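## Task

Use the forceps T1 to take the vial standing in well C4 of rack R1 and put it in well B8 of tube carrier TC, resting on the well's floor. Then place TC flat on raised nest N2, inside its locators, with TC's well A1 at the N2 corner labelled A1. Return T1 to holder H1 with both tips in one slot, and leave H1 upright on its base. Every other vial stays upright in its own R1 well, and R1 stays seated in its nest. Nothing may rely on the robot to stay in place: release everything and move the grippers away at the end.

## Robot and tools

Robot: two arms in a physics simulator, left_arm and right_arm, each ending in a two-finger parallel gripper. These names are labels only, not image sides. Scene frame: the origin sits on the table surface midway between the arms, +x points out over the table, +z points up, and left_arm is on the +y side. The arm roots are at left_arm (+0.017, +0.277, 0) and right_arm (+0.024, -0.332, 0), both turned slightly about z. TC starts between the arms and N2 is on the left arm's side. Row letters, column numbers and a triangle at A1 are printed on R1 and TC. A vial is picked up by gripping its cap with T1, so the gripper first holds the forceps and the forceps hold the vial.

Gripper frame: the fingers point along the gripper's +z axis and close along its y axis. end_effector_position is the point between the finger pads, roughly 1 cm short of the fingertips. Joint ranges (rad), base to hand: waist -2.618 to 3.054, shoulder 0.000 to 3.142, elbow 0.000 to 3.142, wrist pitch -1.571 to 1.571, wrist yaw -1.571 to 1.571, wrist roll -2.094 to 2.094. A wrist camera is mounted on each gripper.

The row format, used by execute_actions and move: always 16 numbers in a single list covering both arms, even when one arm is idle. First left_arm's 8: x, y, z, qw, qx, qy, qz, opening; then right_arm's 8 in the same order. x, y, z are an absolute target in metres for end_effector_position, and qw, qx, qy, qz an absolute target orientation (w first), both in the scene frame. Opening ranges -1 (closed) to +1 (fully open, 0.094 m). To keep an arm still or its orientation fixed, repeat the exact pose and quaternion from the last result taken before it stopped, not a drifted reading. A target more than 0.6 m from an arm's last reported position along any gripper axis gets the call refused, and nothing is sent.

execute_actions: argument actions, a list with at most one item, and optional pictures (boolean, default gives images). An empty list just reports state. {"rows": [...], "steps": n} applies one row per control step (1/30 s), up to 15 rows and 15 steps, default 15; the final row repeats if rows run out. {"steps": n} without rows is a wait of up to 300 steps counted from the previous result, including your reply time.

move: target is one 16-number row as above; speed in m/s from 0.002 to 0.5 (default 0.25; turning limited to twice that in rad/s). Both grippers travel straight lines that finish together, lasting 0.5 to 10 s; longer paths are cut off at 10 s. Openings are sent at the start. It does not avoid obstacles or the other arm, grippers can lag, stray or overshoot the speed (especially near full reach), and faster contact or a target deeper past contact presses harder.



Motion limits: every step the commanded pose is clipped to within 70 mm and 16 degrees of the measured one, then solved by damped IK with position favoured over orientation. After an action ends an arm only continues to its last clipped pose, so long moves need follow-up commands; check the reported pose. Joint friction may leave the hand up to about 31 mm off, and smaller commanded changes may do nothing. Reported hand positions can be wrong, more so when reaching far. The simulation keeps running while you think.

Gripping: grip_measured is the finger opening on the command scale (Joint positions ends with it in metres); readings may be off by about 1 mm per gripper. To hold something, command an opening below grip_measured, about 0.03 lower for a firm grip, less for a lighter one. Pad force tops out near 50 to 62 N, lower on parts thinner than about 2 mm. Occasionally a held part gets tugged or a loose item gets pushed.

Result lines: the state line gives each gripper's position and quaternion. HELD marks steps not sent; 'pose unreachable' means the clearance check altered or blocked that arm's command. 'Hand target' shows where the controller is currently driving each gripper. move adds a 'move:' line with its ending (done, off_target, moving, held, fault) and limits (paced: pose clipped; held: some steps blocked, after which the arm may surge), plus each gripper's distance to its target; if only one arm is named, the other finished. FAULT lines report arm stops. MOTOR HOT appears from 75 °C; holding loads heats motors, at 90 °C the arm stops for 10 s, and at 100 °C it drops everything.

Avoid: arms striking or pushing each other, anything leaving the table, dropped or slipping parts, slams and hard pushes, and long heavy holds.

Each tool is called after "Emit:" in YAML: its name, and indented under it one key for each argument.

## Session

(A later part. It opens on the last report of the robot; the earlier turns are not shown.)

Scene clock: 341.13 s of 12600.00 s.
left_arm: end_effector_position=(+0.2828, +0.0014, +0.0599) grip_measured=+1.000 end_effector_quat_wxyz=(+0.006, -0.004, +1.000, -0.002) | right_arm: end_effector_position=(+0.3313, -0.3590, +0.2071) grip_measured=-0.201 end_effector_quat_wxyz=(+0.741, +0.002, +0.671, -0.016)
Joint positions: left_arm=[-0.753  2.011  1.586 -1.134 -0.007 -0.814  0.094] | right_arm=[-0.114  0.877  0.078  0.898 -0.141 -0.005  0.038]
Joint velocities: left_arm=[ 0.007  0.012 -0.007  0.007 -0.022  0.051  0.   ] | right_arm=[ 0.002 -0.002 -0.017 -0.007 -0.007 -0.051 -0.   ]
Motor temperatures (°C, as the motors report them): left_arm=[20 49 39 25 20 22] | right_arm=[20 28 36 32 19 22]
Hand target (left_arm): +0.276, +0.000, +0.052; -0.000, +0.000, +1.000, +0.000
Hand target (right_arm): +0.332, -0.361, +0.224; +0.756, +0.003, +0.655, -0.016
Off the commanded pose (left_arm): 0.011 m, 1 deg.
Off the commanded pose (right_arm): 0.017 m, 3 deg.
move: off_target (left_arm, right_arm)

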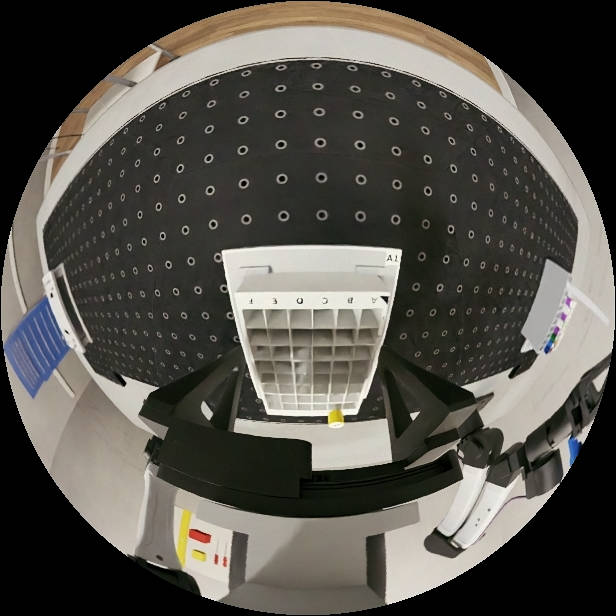

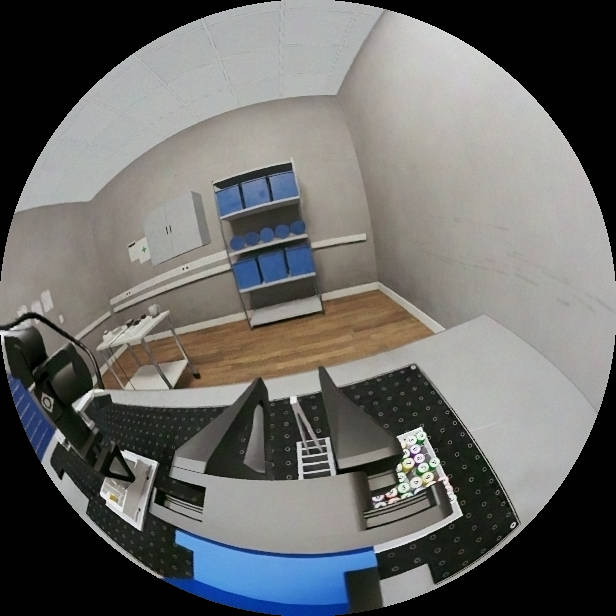

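Centred. Continue down with elbow+wrist keeping radial.

Emit:
move:
  target: [0.279,-0.003,0.036,0,0,1,0.0,1,0.332,-0.361,0.224,0.756,0.004,0.655,-0.016,-0.2]
  speed: 0.006

Emit:
zoom_image:
  camera: "cam_left_wrist"
  region: [200,230,420,450]

Scene clock: 346.53 s of 12600.00 s.
left_arm: end_effector_position=(+0.2870, -0.0029, +0.0550) grip_measured=+1.000 end_effector_quat_wxyz=(+0.016, -0.004, +1.000, -0.012) | right_arm: end_effector_position=(+0.3313, -0.3590, +0.2071) grip_measured=-0.201 end_effector_quat_wxyz=(+0.741, +0.002, +0.671, -0.016)
Joint positions: left_arm=[-0.753  2.011  1.565 -1.085 -0.007 -0.814  0.094] | right_arm=[-0.114  0.877  0.078  0.898 -0.141 -0.005  0.038]
Joint velocities: left_arm=[ 0.007 -0.012  0.007  0.022 -0.066  0.022  0.   ] | right_arm=[ 0.007  0.002 -0.007 -0.066  0.037 -0.007  0.001]
Motor temperatures (°C, as the motors report them): left_arm=[20 50 38 25 20 22] | right_arm=[20 28 36 33 19 22]
Hand target (left_arm): +0.279, -0.002, +0.037; +0.000, +0.000, +1.000, +0.000
Hand target (right_arm): +0.332, -0.361, +0.224; +0.756, +0.003, +0.655, -0.016
Off the commanded pose (left_arm): 0.021 m, 2 deg.
Off the commanded pose (right_arm): 0.017 m, 3 deg.
move: off_target (left_arm, right_arm)

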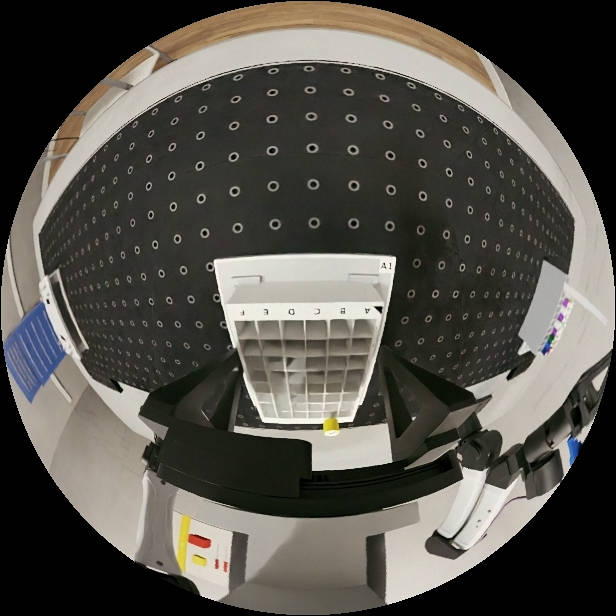

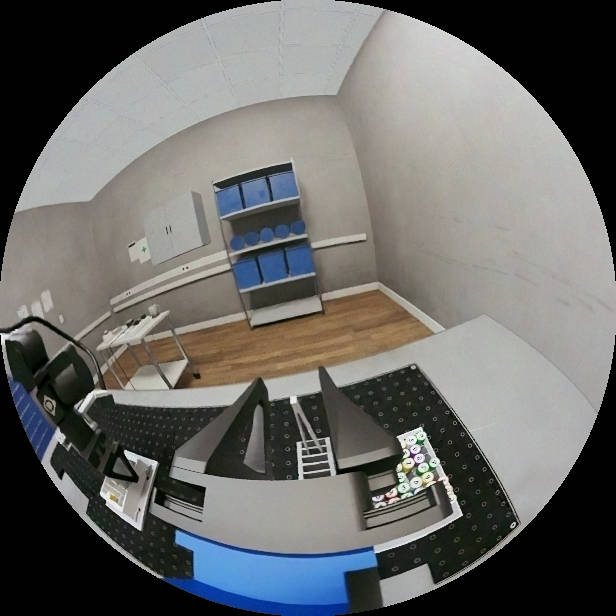

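Region (200, 230, 420, 450) of cam_left_wrist's 616x616 image, scaled by 2.291, with more detail than that image has.

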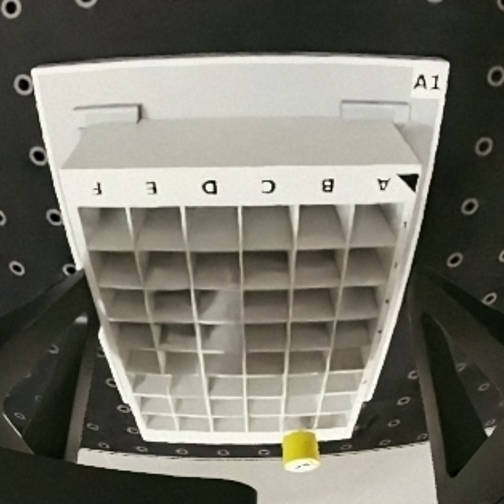

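Emit:
move:
  target: [0.2775,0.0062,0.041,-0.006,-0.004,1,0.005,1,0.332,-0.361,0.224,0.756,0.004,0.655,-0.016,-0.2]
  speed: 0.006

Emit:
zoom_image:
  camera: "cam_left_wrist"
  region: [200,230,420,450]

Scene clock: 353.43 s of 12600.00 s.
left_arm: end_effector_position=(+0.2870, -0.0032, +0.0550) grip_measured=+1.000 end_effector_quat_wxyz=(+0.016, -0.004, +1.000, -0.013) | right_arm: end_effector_position=(+0.3313, -0.3590, +0.2071) grip_measured=-0.201 end_effector_quat_wxyz=(+0.741, +0.002, +0.671, -0.016)
Joint positions: left_arm=[-0.753  2.011  1.565 -1.084 -0.006 -0.814  0.094] | right_arm=[-0.114  0.877  0.078  0.898 -0.141 -0.005  0.038]
Joint velocities: left_arm=[-0.017  0.007 -0.012 -0.022  0.037  0.007  0.   ] | right_arm=[ 0.002 -0.002  0.007  0.037  0.022 -0.022 -0.001]
Motor temperatures (°C, as the motors report them): left_arm=[20 51 38 24 20 22] | right_arm=[20 27 37 33 19 22]
Hand target (left_arm): +0.277, +0.006, +0.042; -0.006, -0.004, +1.000, +0.005
Hand target (right_arm): +0.332, -0.361, +0.224; +0.756, +0.003, +0.655, -0.016
Off the commanded pose (left_arm): 0.019 m, 3 deg.
Off the commanded pose (right_arm): 0.017 m, 3 deg.
move: off_target (left_arm, right_arm)

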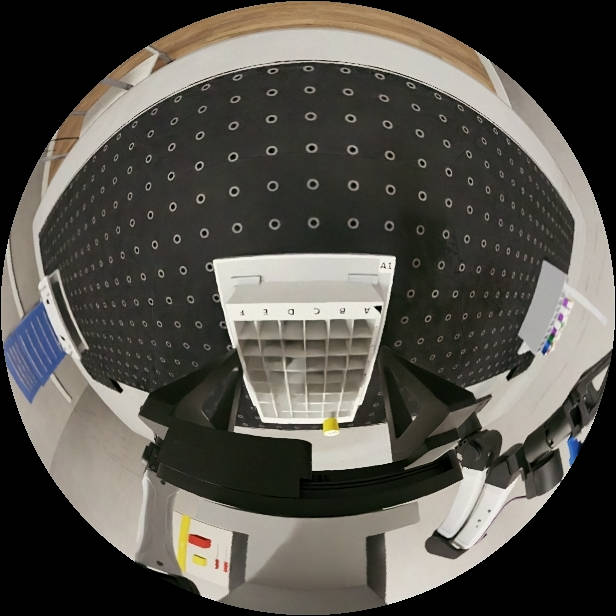

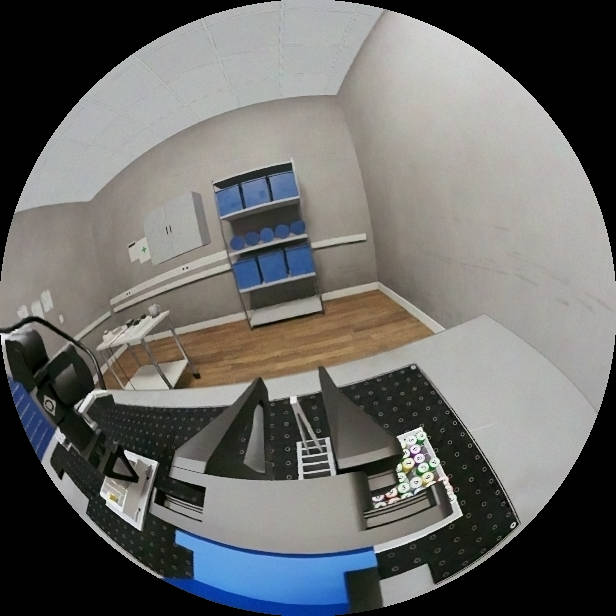

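Region (200, 230, 420, 450) of cam_left_wrist's 616x616 image, scaled by 2.291, with more detail than that image has.

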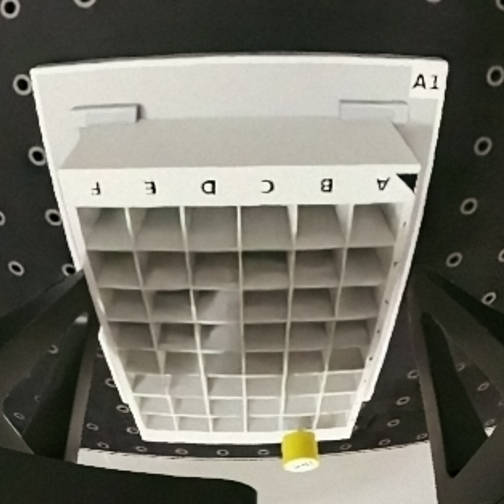

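Emit:
move:
  target: [0.28,0.004,0.062,-0.0,-0.004,1,0.0,1,0.332,-0.361,0.224,0.756,0.004,0.655,-0.016,-0.2]
  speed: 0.006

Scene clock: 358.50 s of 12600.00 s.
left_arm: end_effector_position=(+0.2794, +0.0046, +0.0548) grip_measured=+1.000 end_effector_quat_wxyz=(+0.001, -0.004, +1.000, +0.003) | right_arm: end_effector_position=(+0.3313, -0.3590, +0.2071) grip_measured=-0.201 end_effector_quat_wxyz=(+0.741, +0.002, +0.671, -0.016)
Joint positions: left_arm=[-0.753  2.011  1.565 -1.128 -0.006 -0.814  0.094] | right_arm=[-0.114  0.877  0.078  0.898 -0.141 -0.005  0.038]
Joint velocities: left_arm=[-0.032  0.012 -0.017 -0.007 -0.007  0.007  0.   ] | right_arm=[ 0.002 -0.007  0.002  0.022 -0.007 -0.022 -0.   ]
Motor temperatures (°C, as the motors report them): left_arm=[20 52 38 24 20 22] | right_arm=[20 27 37 33 19 22]
Hand target (left_arm): +0.280, +0.004, +0.062; +0.000, -0.004, +1.000, -0.000
Hand target (right_arm): +0.332, -0.361, +0.224; +0.756, +0.003, +0.655, -0.016
Off the commanded pose (left_arm): 0.007 m, 0 deg.
Off the commanded pose (right_arm): 0.017 m, 3 deg.
move: off_target (right_arm)

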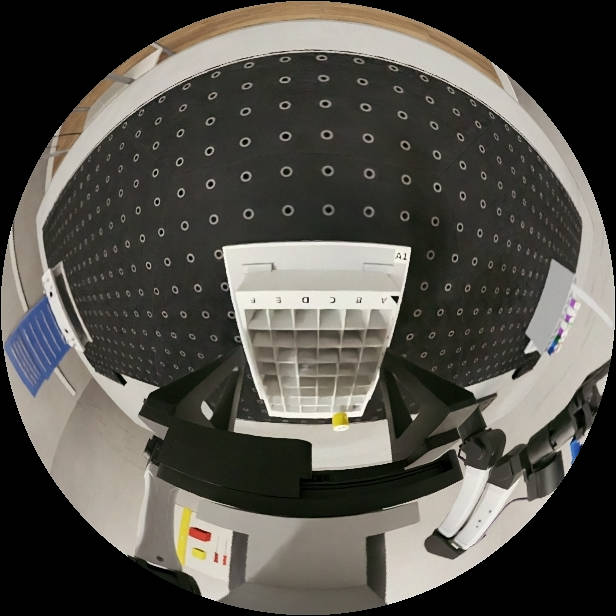

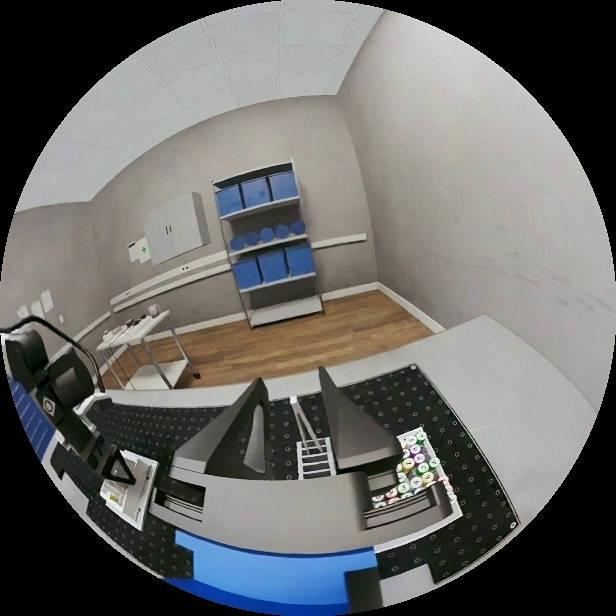

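Emit:
move:
  target: [0.285,-0.0008,0.058,0.012,-0.004,1,-0.007,1,0.332,-0.361,0.224,0.756,0.004,0.655,-0.016,-0.2]
  speed: 0.004

Scene clock: 365.53 s of 12600.00 s.
left_arm: end_effector_position=(+0.2794, +0.0046, +0.0548) grip_measured=+1.000 end_effector_quat_wxyz=(+0.001, -0.004, +1.000, +0.003) | right_arm: end_effector_position=(+0.3313, -0.3590, +0.2071) grip_measured=-0.201 end_effector_quat_wxyz=(+0.741, +0.002, +0.671, -0.016)
Joint positions: left_arm=[-0.753  2.011  1.565 -1.128 -0.006 -0.814  0.094] | right_arm=[-0.114  0.877  0.078  0.898 -0.141 -0.005  0.038]
Joint velocities: left_arm=[-0.002 -0.007 -0.012  0.066 -0.022  0.037  0.   ] | right_arm=[-0.007  0.017 -0.017 -0.022  0.022  0.007  0.001]
Motor temperatures (°C, as the motors report them): left_arm=[20 54 38 24 20 22] | right_arm=[20 27 37 33 19 22]
Hand target (left_arm): +0.285, -0.001, +0.058; +0.012, -0.004, +1.000, -0.007
Hand target (right_arm): +0.332, -0.361, +0.224; +0.756, +0.003, +0.655, -0.016
Off the commanded pose (left_arm): 0.008 m, 2 deg.
Off the commanded pose (right_arm): 0.017 m, 3 deg.
move: off_target (right_arm)

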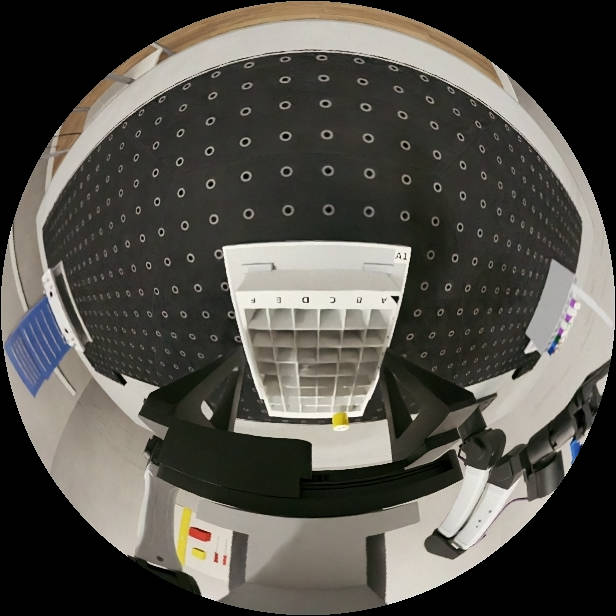

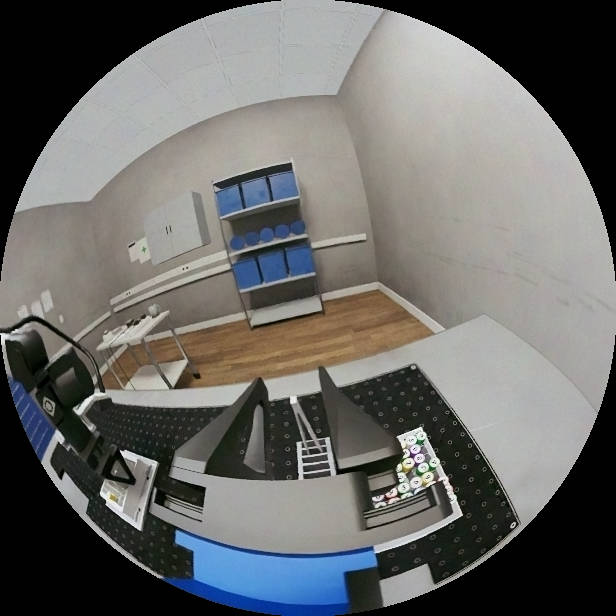

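Emit:
move:
  target: [0.2724,-0.003,0.056,0.001,-0.004,1,0.003,1,0.332,-0.361,0.224,0.756,0.004,0.655,-0.016,-0.2]
  speed: 0.004

Scene clock: 373.27 s of 12600.00 s.
left_arm: end_effector_position=(+0.2760, +0.0014, +0.0548) grip_measured=+1.000 end_effector_quat_wxyz=(+0.001, -0.008, +1.000, +0.003) | right_arm: end_effector_position=(+0.3313, -0.3590, +0.2071) grip_measured=-0.201 end_effector_quat_wxyz=(+0.741, +0.002, +0.671, -0.016)
Joint positions: left_arm=[-0.765  2.011  1.565 -1.128 -0.006 -0.833  0.094] | right_arm=[-0.114  0.877  0.078  0.898 -0.141 -0.005  0.038]
Joint velocities: left_arm=[-0.022  0.002 -0.007  0.022 -0.037 -0.037  0.   ] | right_arm=[-0.012  0.007 -0.012  0.066 -0.037 -0.051 -0.   ]
Motor temperatures (°C, as the motors report them): left_arm=[20 55 38 24 20 22] | right_arm=[20 27 37 34 19 22]
Hand target (left_arm): +0.273, -0.003, +0.056; +0.001, -0.004, +1.000, +0.003
Hand target (right_arm): +0.332, -0.361, +0.224; +0.756, +0.003, +0.655, -0.016
Off the commanded pose (left_arm): 0.006 m, 0 deg.
Off the commanded pose (right_arm): 0.017 m, 3 deg.
move: off_target (right_arm)

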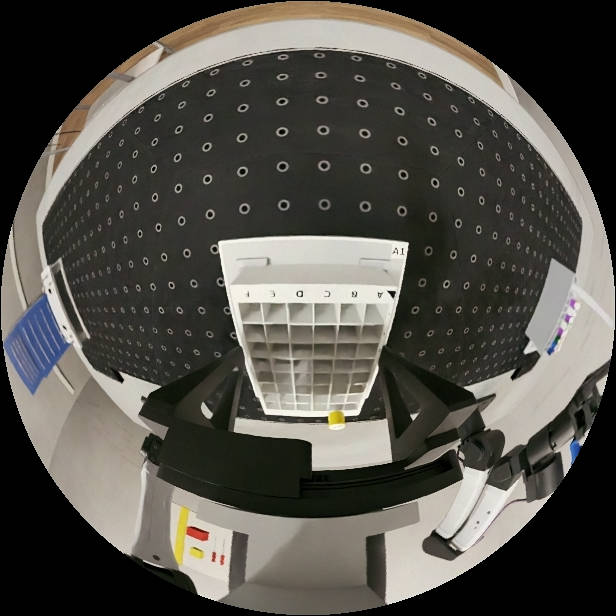

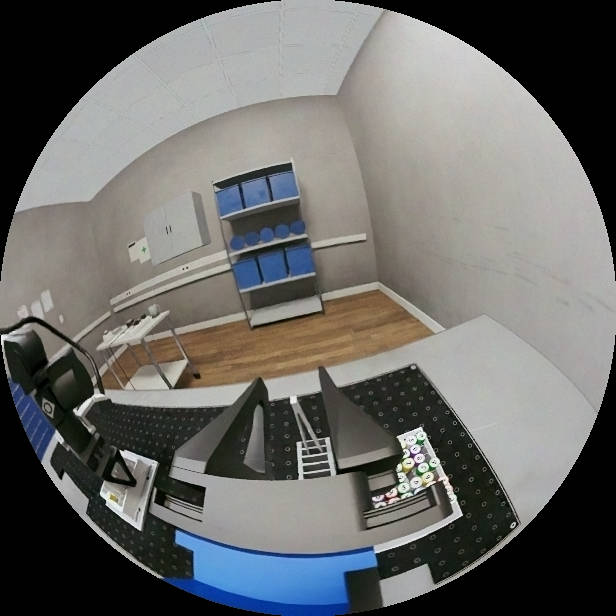

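Emit:
move:
  target: [0.274,0.0035,0.030,-0.023,-0.004,1,0.025,1,0.332,-0.361,0.224,0.756,0.004,0.655,-0.016,-0.2]
  speed: 0.008

Scene clock: 379.47 s of 12600.00 s.
left_arm: end_effector_position=(+0.2738, +0.0039, +0.0372) grip_measured=+1.000 end_effector_quat_wxyz=(-0.016, -0.006, +1.000, +0.021) | right_arm: end_effector_position=(+0.3313, -0.3590, +0.2071) grip_measured=-0.201 end_effector_quat_wxyz=(+0.741, +0.002, +0.671, -0.016)
Joint positions: left_arm=[-0.765  2.061  1.565 -1.128 -0.006 -0.83   0.094] | right_arm=[-0.114  0.877  0.078  0.898 -0.141 -0.005  0.038]
Joint velocities: left_arm=[ 0.007  0.012  0.002  0.022 -0.007 -0.037  0.   ] | right_arm=[-0.007 -0.002 -0.022  0.051 -0.022  0.022  0.001]
Motor temperatures (°C, as the motors report them): left_arm=[20 55 38 24 20 22] | right_arm=[20 27 38 34 19 22]
Hand target (left_arm): +0.274, +0.003, +0.030; -0.023, -0.003, +0.999, +0.025
Hand target (right_arm): +0.332, -0.361, +0.224; +0.756, +0.003, +0.655, -0.016
Off the commanded pose (left_arm): 0.007 m, 1 deg.
Off the commanded pose (right_arm): 0.017 m, 3 deg.
move: off_target (right_arm)

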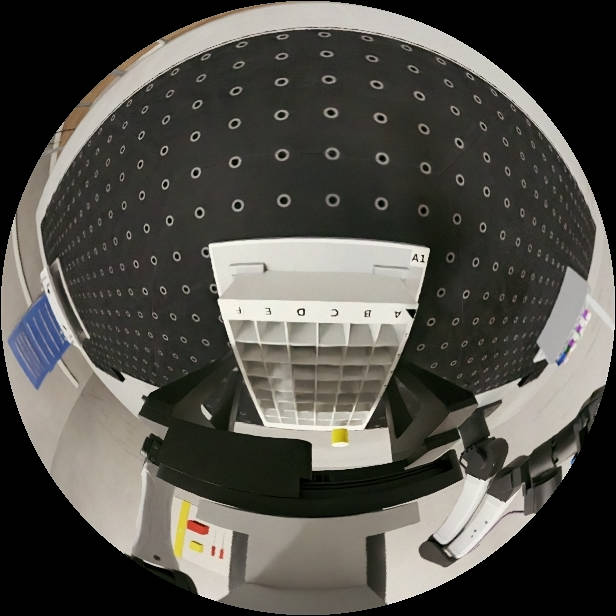

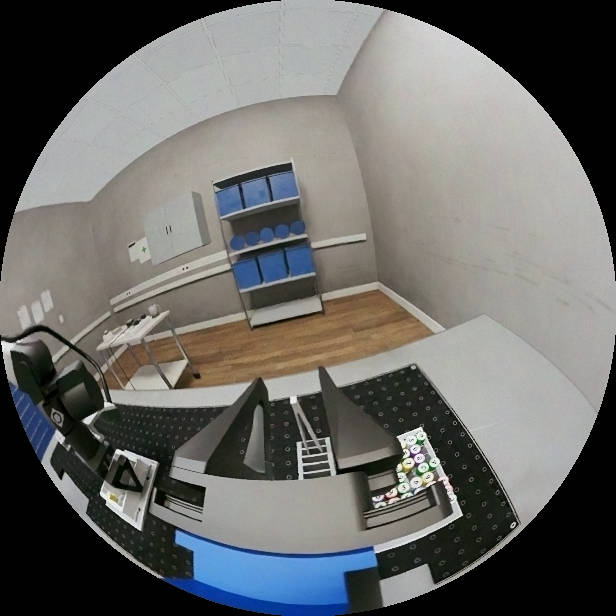

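Emit:
move:
  target: [0.293,0.002,0.036,0.005,-0.002,1,-0.004,1,0.332,-0.361,0.224,0.756,0.004,0.655,-0.016,-0.2]
  speed: 0.006

Scene clock: 387.27 s of 12600.00 s.
left_arm: end_effector_position=(+0.2883, +0.0003, +0.0369) grip_measured=+1.000 end_effector_quat_wxyz=(+0.002, +0.001, +1.000, +0.002) | right_arm: end_effector_position=(+0.3313, -0.3590, +0.2071) grip_measured=-0.201 end_effector_quat_wxyz=(+0.741, +0.002, +0.671, -0.016)
Joint positions: left_arm=[-0.744  2.061  1.565 -1.077 -0.006 -0.796  0.094] | right_arm=[-0.114  0.877  0.078  0.898 -0.141 -0.005  0.038]
Joint velocities: left_arm=[-0.007 -0.002 -0.007 -0.051  0.007 -0.007  0.   ] | right_arm=[-0.002  0.007 -0.012 -0.051  0.007 -0.007  0.001]
Motor temperatures (°C, as the motors report them): left_arm=[20 56 38 24 20 22] | right_arm=[20 27 38 34 19 22]
Hand target (left_arm): +0.293, +0.002, +0.036; +0.005, -0.003, +1.000, -0.004
Hand target (right_arm): +0.332, -0.361, +0.224; +0.756, +0.003, +0.655, -0.016
Off the commanded pose (left_arm): 0.005 m, 1 deg.
Off the commanded pose (right_arm): 0.017 m, 3 deg.
move: off_target (right_arm)

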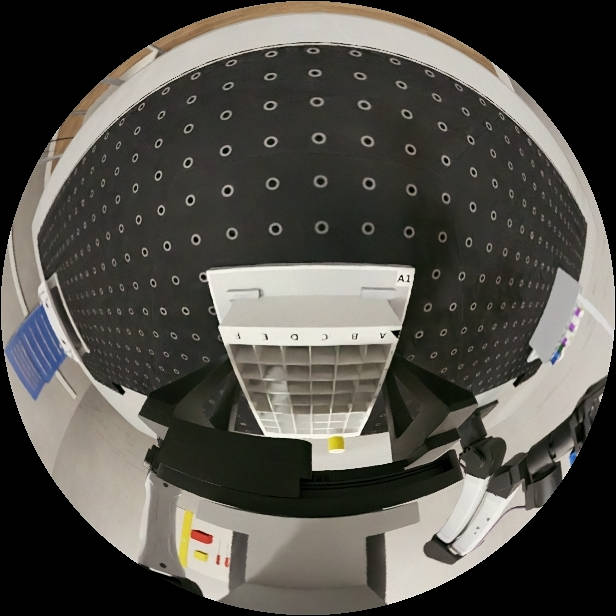

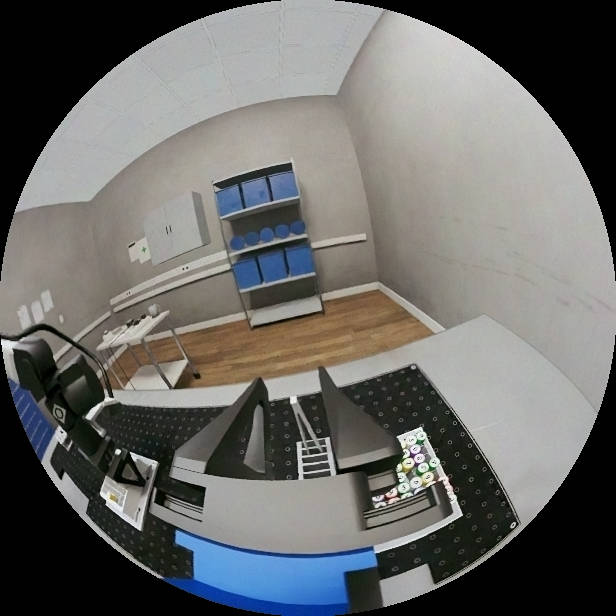

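Emit:
execute_actions:
  actions:
    - {"rows":[[0.2883,0.0003,0.037,0.002,0.001,1,0.002,0.9,0.332,-0.361,0.224,0.756,0.004,0.655,-0.016,-0.2],[0.2883,0.0003,0.037,0.002,0.001,1,0.002,0.85,0.332,-0.361,0.224,0.756,0.004,0.655,-0.016,-0.2],[0.2883,0.0003,0.037,0.002,0.001,1,0.002,0.82,0.332,-0.361,0.224,0.756,0.004,0.655,-0.016,-0.2],[0.2883,0.0003,0.037,0.002,0.001,1,0.002,0.775,0.332,-0.361,0.224,0.756,0.004,0.655,-0.016,-0.2]],"steps":15}

Emit:
move:
  target: [0.288,0.0,0.13,0,0,1,0,0.775,0.332,-0.361,0.224,0.756,0.004,0.655,-0.016,-0.2]
  speed: 0.025

Scene clock: 390.50 s of 12600.00 s.
left_arm: end_effector_position=(+0.2884, +0.0002, +0.0369) grip_measured=+0.805 end_effector_quat_wxyz=(+0.002, +0.001, +1.000, +0.002) | right_arm: end_effector_position=(+0.3313, -0.3590, +0.2071) grip_measured=-0.201 end_effector_quat_wxyz=(+0.741, +0.002, +0.671, -0.016)
Joint positions: left_arm=[-0.744  2.061  1.565 -1.076 -0.006 -0.796  0.085] | right_arm=[-0.114  0.877  0.078  0.898 -0.141 -0.005  0.038]
Joint velocities: left_arm=[ 0.012  0.007 -0.012 -0.007  0.051 -0.037 -0.   ] | right_arm=[-0.012 -0.007  0.002 -0.037  0.051  0.007  0.   ]
Motor temperatures (°C, as the motors report them): left_arm=[20 56 38 24 20 22] | right_arm=[20 27 38 34 19 22]
Hand target (left_arm): +0.288, +0.000, +0.037; +0.002, +0.001, +1.000, +0.002
Hand target (right_arm): +0.332, -0.361, +0.224; +0.756, +0.003, +0.655, -0.016
Off the commanded pose (left_arm): 0.000 m, 0 deg.
Off the commanded pose (right_arm): 0.017 m, 3 deg.
Steps of this call (steps 1 to 82: nothing new was sent; steps 83 to 97: all 15 steps of this action). Readings (end_effector_position):
83: left_arm (+0.2883, +0.0002, +0.0369) | right_arm (+0.3313, -0.3590, +0.2071)
84: left_arm (+0.2883, +0.0002, +0.0369) | right_arm (+0.3313, -0.3590, +0.2071)
86: left_arm (+0.2884, +0.0002, +0.0369) | right_arm (+0.3313, -0.3590, +0.2071)
90: left_arm (+0.2884, +0.0002, +0.0369) | right_arm (+0.3313, -0.3590, +0.2071)
97: the state above

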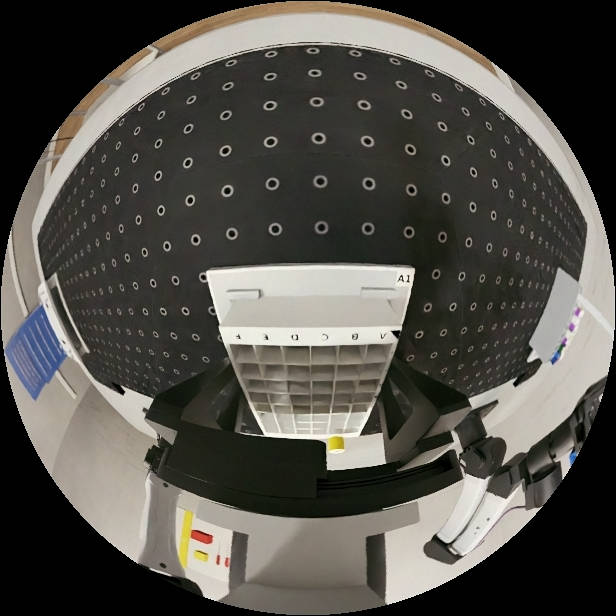

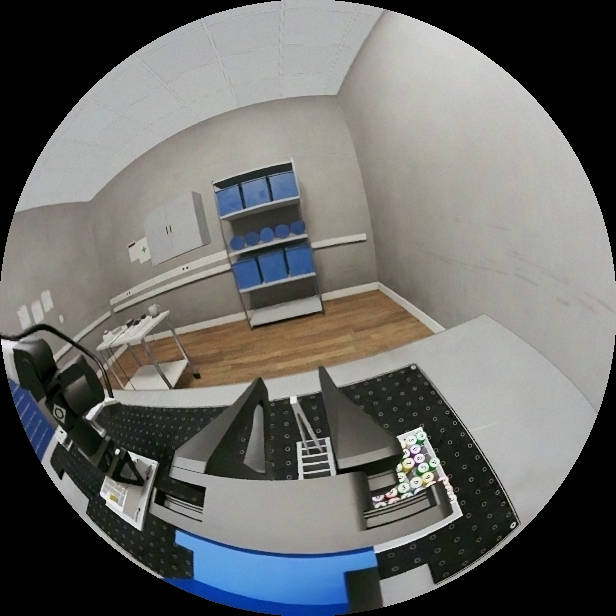

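Scene clock: 394.77 s of 12600.00 s.
left_arm: end_effector_position=(+0.2888, -0.0002, +0.1162) grip_measured=+0.805 end_effector_quat_wxyz=(-0.004, +0.001, +1.000, +0.008) | right_arm: end_effector_position=(+0.3313, -0.3590, +0.2071) grip_measured=-0.201 end_effector_quat_wxyz=(+0.741, +0.002, +0.671, -0.016)
Joint positions: left_arm=[-0.744  2.047  1.862 -1.403 -0.006 -0.796  0.085] | right_arm=[-0.114  0.877  0.078  0.898 -0.141 -0.005  0.038]
Joint velocities: left_arm=[-0.012  0.012  0.007 -0.081 -0.11  -0.022 -0.   ] | right_arm=[ 0.007  0.007 -0.007  0.051  0.022  0.066 -0.001]
Motor temperatures (°C, as the motors report them): left_arm=[20 58 39 23 20 22] | right_arm=[20 27 38 34 19 22]
Hand target (left_arm): +0.288, +0.000, +0.130; +0.000, +0.000, +1.000, -0.000
Hand target (right_arm): +0.332, -0.361, +0.224; +0.756, +0.003, +0.655, -0.016
Off the commanded pose (left_arm): 0.014 m, 1 deg.
Off the commanded pose (right_arm): 0.017 m, 3 deg.
move: off_target (left_arm, right_arm)

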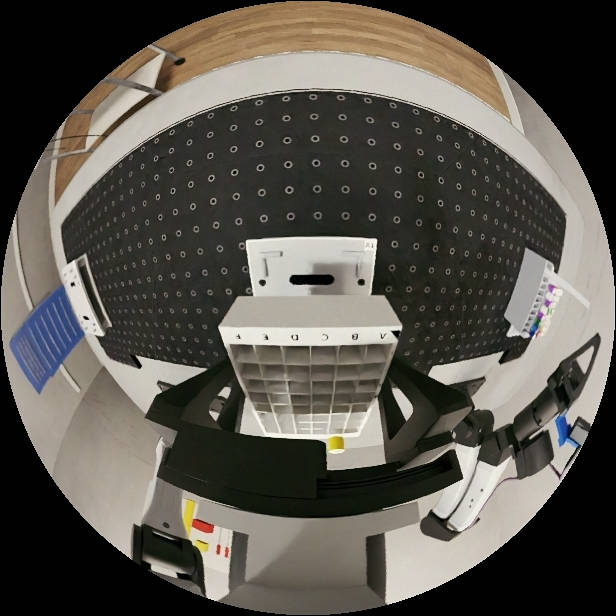

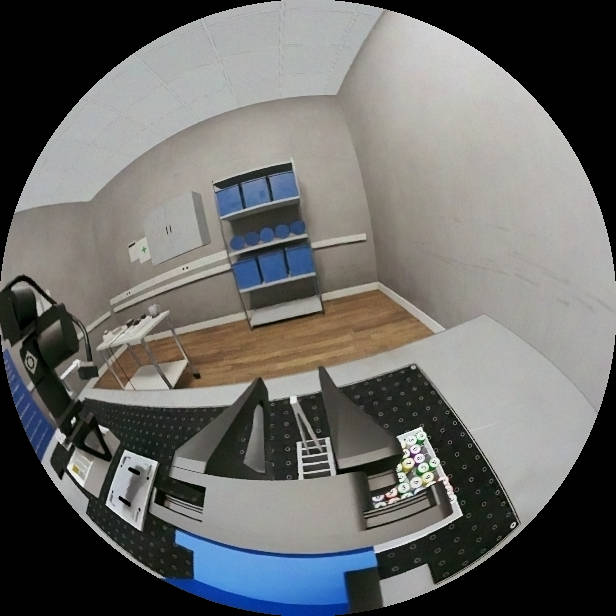

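Emit:
move:
  target: [0.31,0.48,0.15,0,0,1,0,0.775,0.332,-0.361,0.224,0.756,0.004,0.655,-0.016,-0.2]
  speed: 0.08

Scene clock: 402.67 s of 12600.00 s.
left_arm: end_effector_position=(+0.3024, +0.4749, +0.1481) grip_measured=+0.805 end_effector_quat_wxyz=(-0.002, -0.001, +1.000, +0.008) | right_arm: end_effector_position=(+0.3313, -0.3590, +0.2071) grip_measured=-0.201 end_effector_quat_wxyz=(+0.741, +0.002, +0.671, -0.016)
Joint positions: left_arm=[ 0.65   1.86   1.729 -1.434 -0.016  0.595  0.085] | right_arm=[-0.114  0.877  0.078  0.898 -0.141 -0.005  0.038]
Joint velocities: left_arm=[-0.002 -0.002  0.007 -0.037  0.066 -0.007 -0.   ] | right_arm=[ 0.007 -0.007 -0.017 -0.095  0.007 -0.007 -0.   ]
Motor temperatures (°C, as the motors report them): left_arm=[20 57 39 23 20 22] | right_arm=[20 26 38 35 19 22]
Hand target (left_arm): +0.300, +0.478, +0.149; -0.010, -0.000, +1.000, +0.005
Hand target (right_arm): +0.332, -0.361, +0.224; +0.756, +0.003, +0.655, -0.016
Off the commanded pose (left_arm): 0.009 m, 1 deg.
Off the commanded pose (right_arm): 0.017 m, 3 deg.
move: off_target (right_arm)

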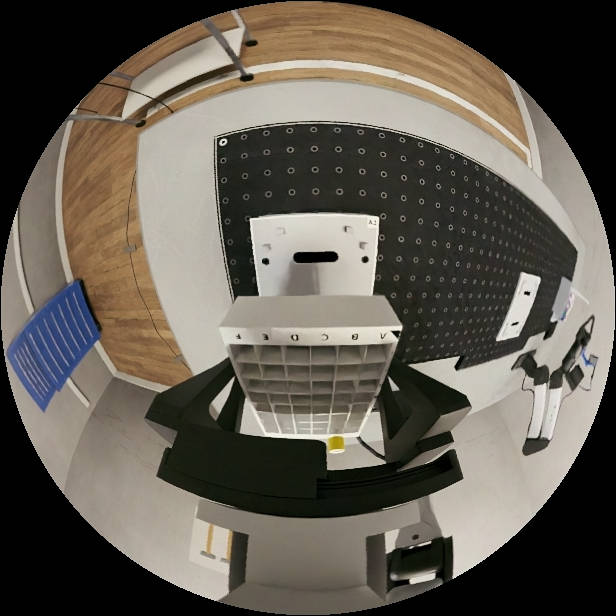

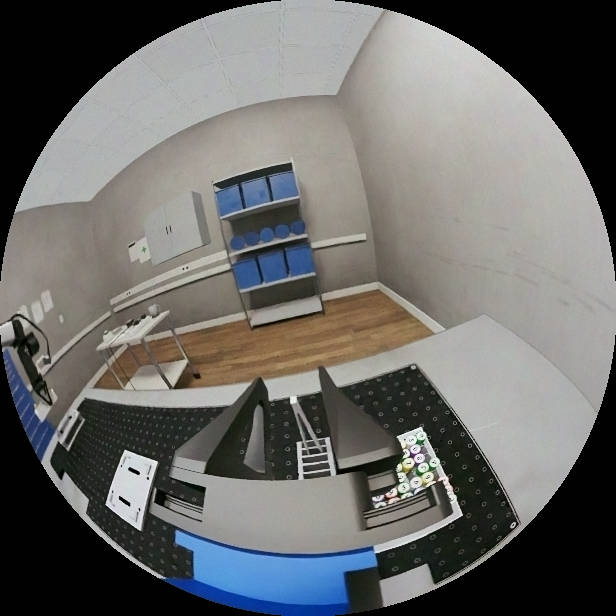

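Emit:
move:
  target: [0.322,0.472,0.095,0,-0.006,1,0,0.775,0.332,-0.361,0.224,0.756,0.004,0.655,-0.016,-0.2]
  speed: 0.02

Emit:
zoom_image:
  camera: "cam_left_wrist"
  region: [200,200,420,420]

Scene clock: 408.40 s of 12600.00 s.
left_arm: end_effector_position=(+0.3209, +0.4776, +0.1071) grip_measured=+0.805 end_effector_quat_wxyz=(+0.009, -0.008, +1.000, +0.008) | right_arm: end_effector_position=(+0.3313, -0.3590, +0.2071) grip_measured=-0.201 end_effector_quat_wxyz=(+0.741, +0.002, +0.671, -0.016)
Joint positions: left_arm=[ 0.633  1.905  1.626 -1.268 -0.004  0.565  0.085] | right_arm=[-0.114  0.877  0.078  0.898 -0.141 -0.005  0.038]
Joint velocities: left_arm=[-0.012 -0.012 -0.002 -0.022  0.066 -0.022 -0.   ] | right_arm=[ 0.007  0.007  0.007  0.007 -0.007  0.007  0.   ]
Motor temperatures (°C, as the motors report them): left_arm=[20 56 39 23 20 22] | right_arm=[20 26 39 35 19 22]
Hand target (left_arm): +0.322, +0.472, +0.096; +0.000, -0.006, +1.000, +0.000
Hand target (right_arm): +0.332, -0.361, +0.224; +0.756, +0.003, +0.655, -0.016
Off the commanded pose (left_arm): 0.013 m, 1 deg.
Off the commanded pose (right_arm): 0.017 m, 3 deg.
move: off_target (left_arm, right_arm)

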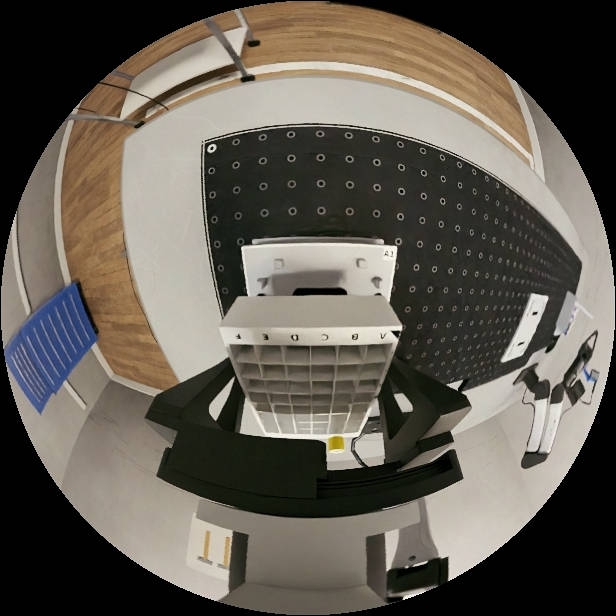

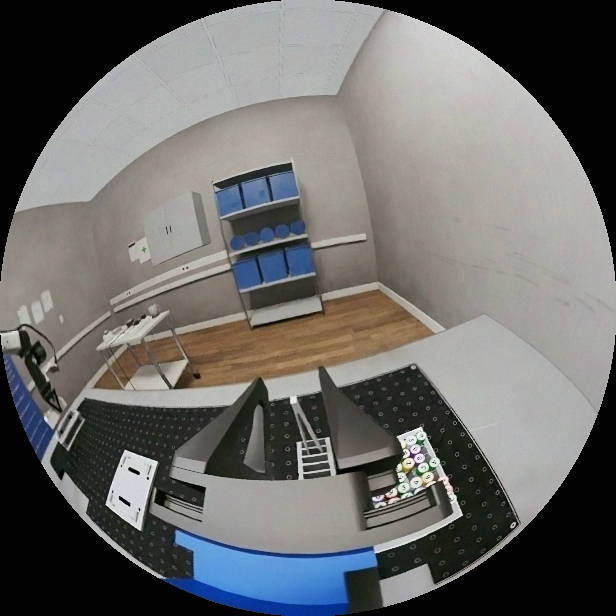

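Region (200, 200, 420, 420) of cam_left_wrist's 616x616 image, scaled by 2.291, with more detail than that image has.

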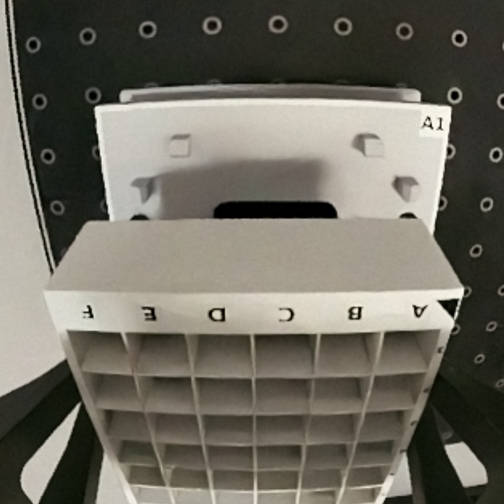

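Emit:
move:
  target: [0.324,0.464,0.082,0,-0.006,1,0,0.775,0.332,-0.361,0.224,0.756,0.004,0.655,-0.016,-0.2]
  speed: 0.01

Emit:
zoom_image:
  camera: "cam_left_wrist"
  region: [200,200,420,420]

Scene clock: 413.50 s of 12600.00 s.
left_arm: end_effector_position=(+0.3237, +0.4698, +0.0924) grip_measured=+0.805 end_effector_quat_wxyz=(+0.007, -0.008, +1.000, +0.007) | right_arm: end_effector_position=(+0.3313, -0.3590, +0.2071) grip_measured=-0.201 end_effector_quat_wxyz=(+0.741, +0.002, +0.671, -0.016)
Joint positions: left_arm=[ 0.611  1.905  1.567 -1.213 -0.004  0.542  0.085] | right_arm=[-0.114  0.877  0.078  0.898 -0.141 -0.005  0.038]
Joint velocities: left_arm=[ 0.012 -0.007 -0.012 -0.007 -0.125  0.066 -0.001] | right_arm=[-0.007 -0.012 -0.007 -0.007  0.022 -0.007  0.   ]
Motor temperatures (°C, as the motors report them): left_arm=[20 56 38 23 20 22] | right_arm=[20 26 39 35 19 22]
Hand target (left_arm): +0.324, +0.464, +0.082; -0.000, -0.006, +1.000, +0.000
Hand target (right_arm): +0.332, -0.361, +0.224; +0.756, +0.003, +0.655, -0.016
Off the commanded pose (left_arm): 0.012 m, 1 deg.
Off the commanded pose (right_arm): 0.017 m, 3 deg.
move: off_target (left_arm, right_arm)

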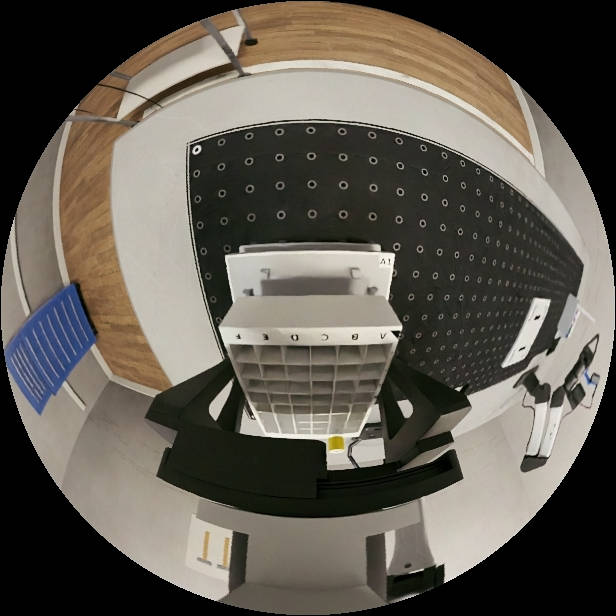

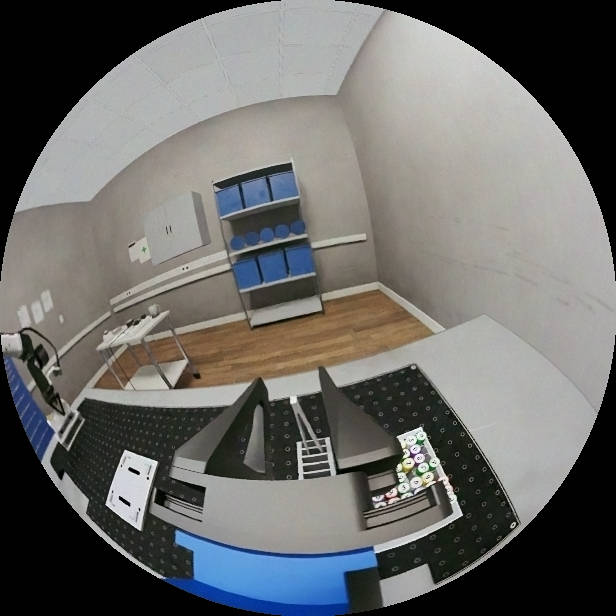

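Region (200, 200, 420, 420) of cam_left_wrist's 616x616 image, scaled by 2.291, with more detail than that image has.

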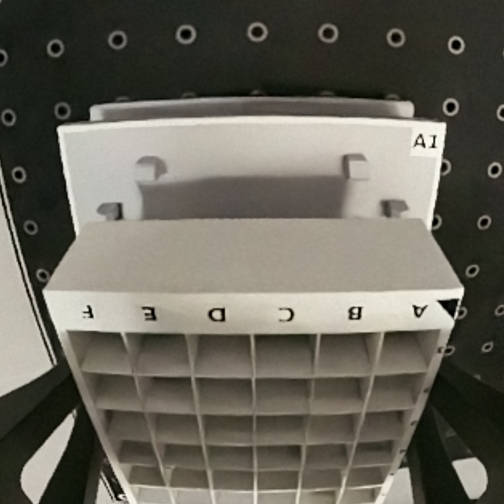

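Emit:
move:
  target: [0.324,0.466,0.068,0,-0.008,1,0,0.775,0.332,-0.361,0.224,0.756,0.004,0.655,-0.016,-0.2]
  speed: 0.008

Emit:
zoom_image:
  camera: "cam_left_wrist"
  region: [200,200,420,420]

Scene clock: 418.83 s of 12600.00 s.
left_arm: end_effector_position=(+0.3250, +0.4706, +0.0825) grip_measured=+0.805 end_effector_quat_wxyz=(+0.012, -0.008, +1.000, +0.010) | right_arm: end_effector_position=(+0.3313, -0.3590, +0.2071) grip_measured=-0.201 end_effector_quat_wxyz=(+0.741, +0.002, +0.671, -0.016)
Joint positions: left_arm=[ 0.611  1.905  1.528 -1.162 -0.004  0.542  0.085] | right_arm=[-0.114  0.877  0.078  0.898 -0.141 -0.005  0.038]
Joint velocities: left_arm=[ 0.007  0.002 -0.007  0.022 -0.022 -0.022 -0.001] | right_arm=[ 0.002 -0.002 -0.002 -0.037 -0.007  0.007 -0.   ]
Motor temperatures (°C, as the motors report them): left_arm=[20 55 38 23 20 22] | right_arm=[20 26 39 35 19 22]
Hand target (left_arm): +0.324, +0.466, +0.068; -0.000, -0.008, +1.000, +0.000
Hand target (right_arm): +0.332, -0.361, +0.224; +0.756, +0.003, +0.655, -0.016
Off the commanded pose (left_arm): 0.015 m, 2 deg.
Off the commanded pose (right_arm): 0.017 m, 3 deg.
move: off_target (left_arm, right_arm)

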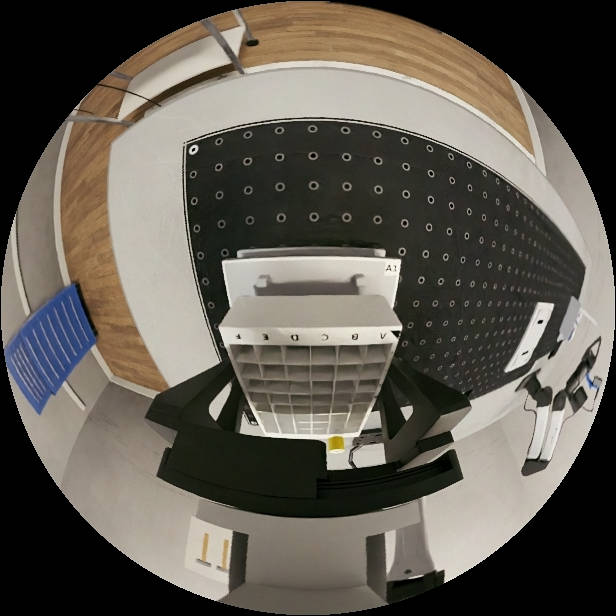

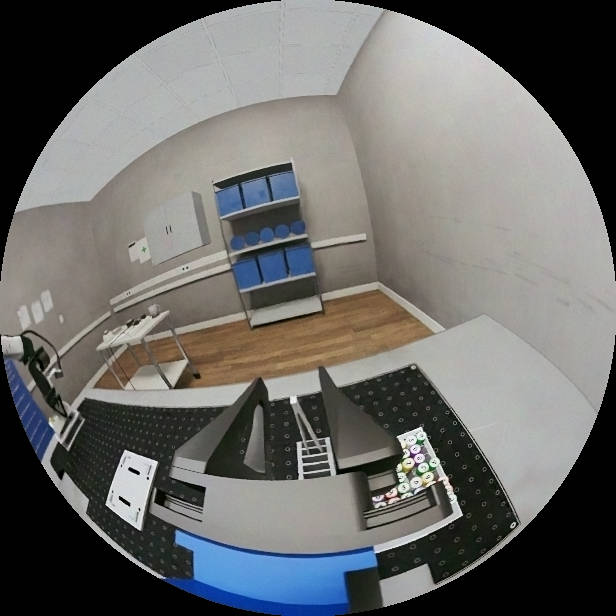

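Region (200, 200, 420, 420) of cam_left_wrist's 616x616 image, scaled by 2.291, with more detail than that image has.

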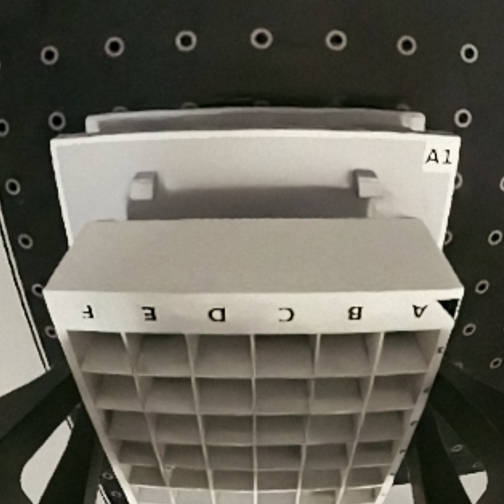

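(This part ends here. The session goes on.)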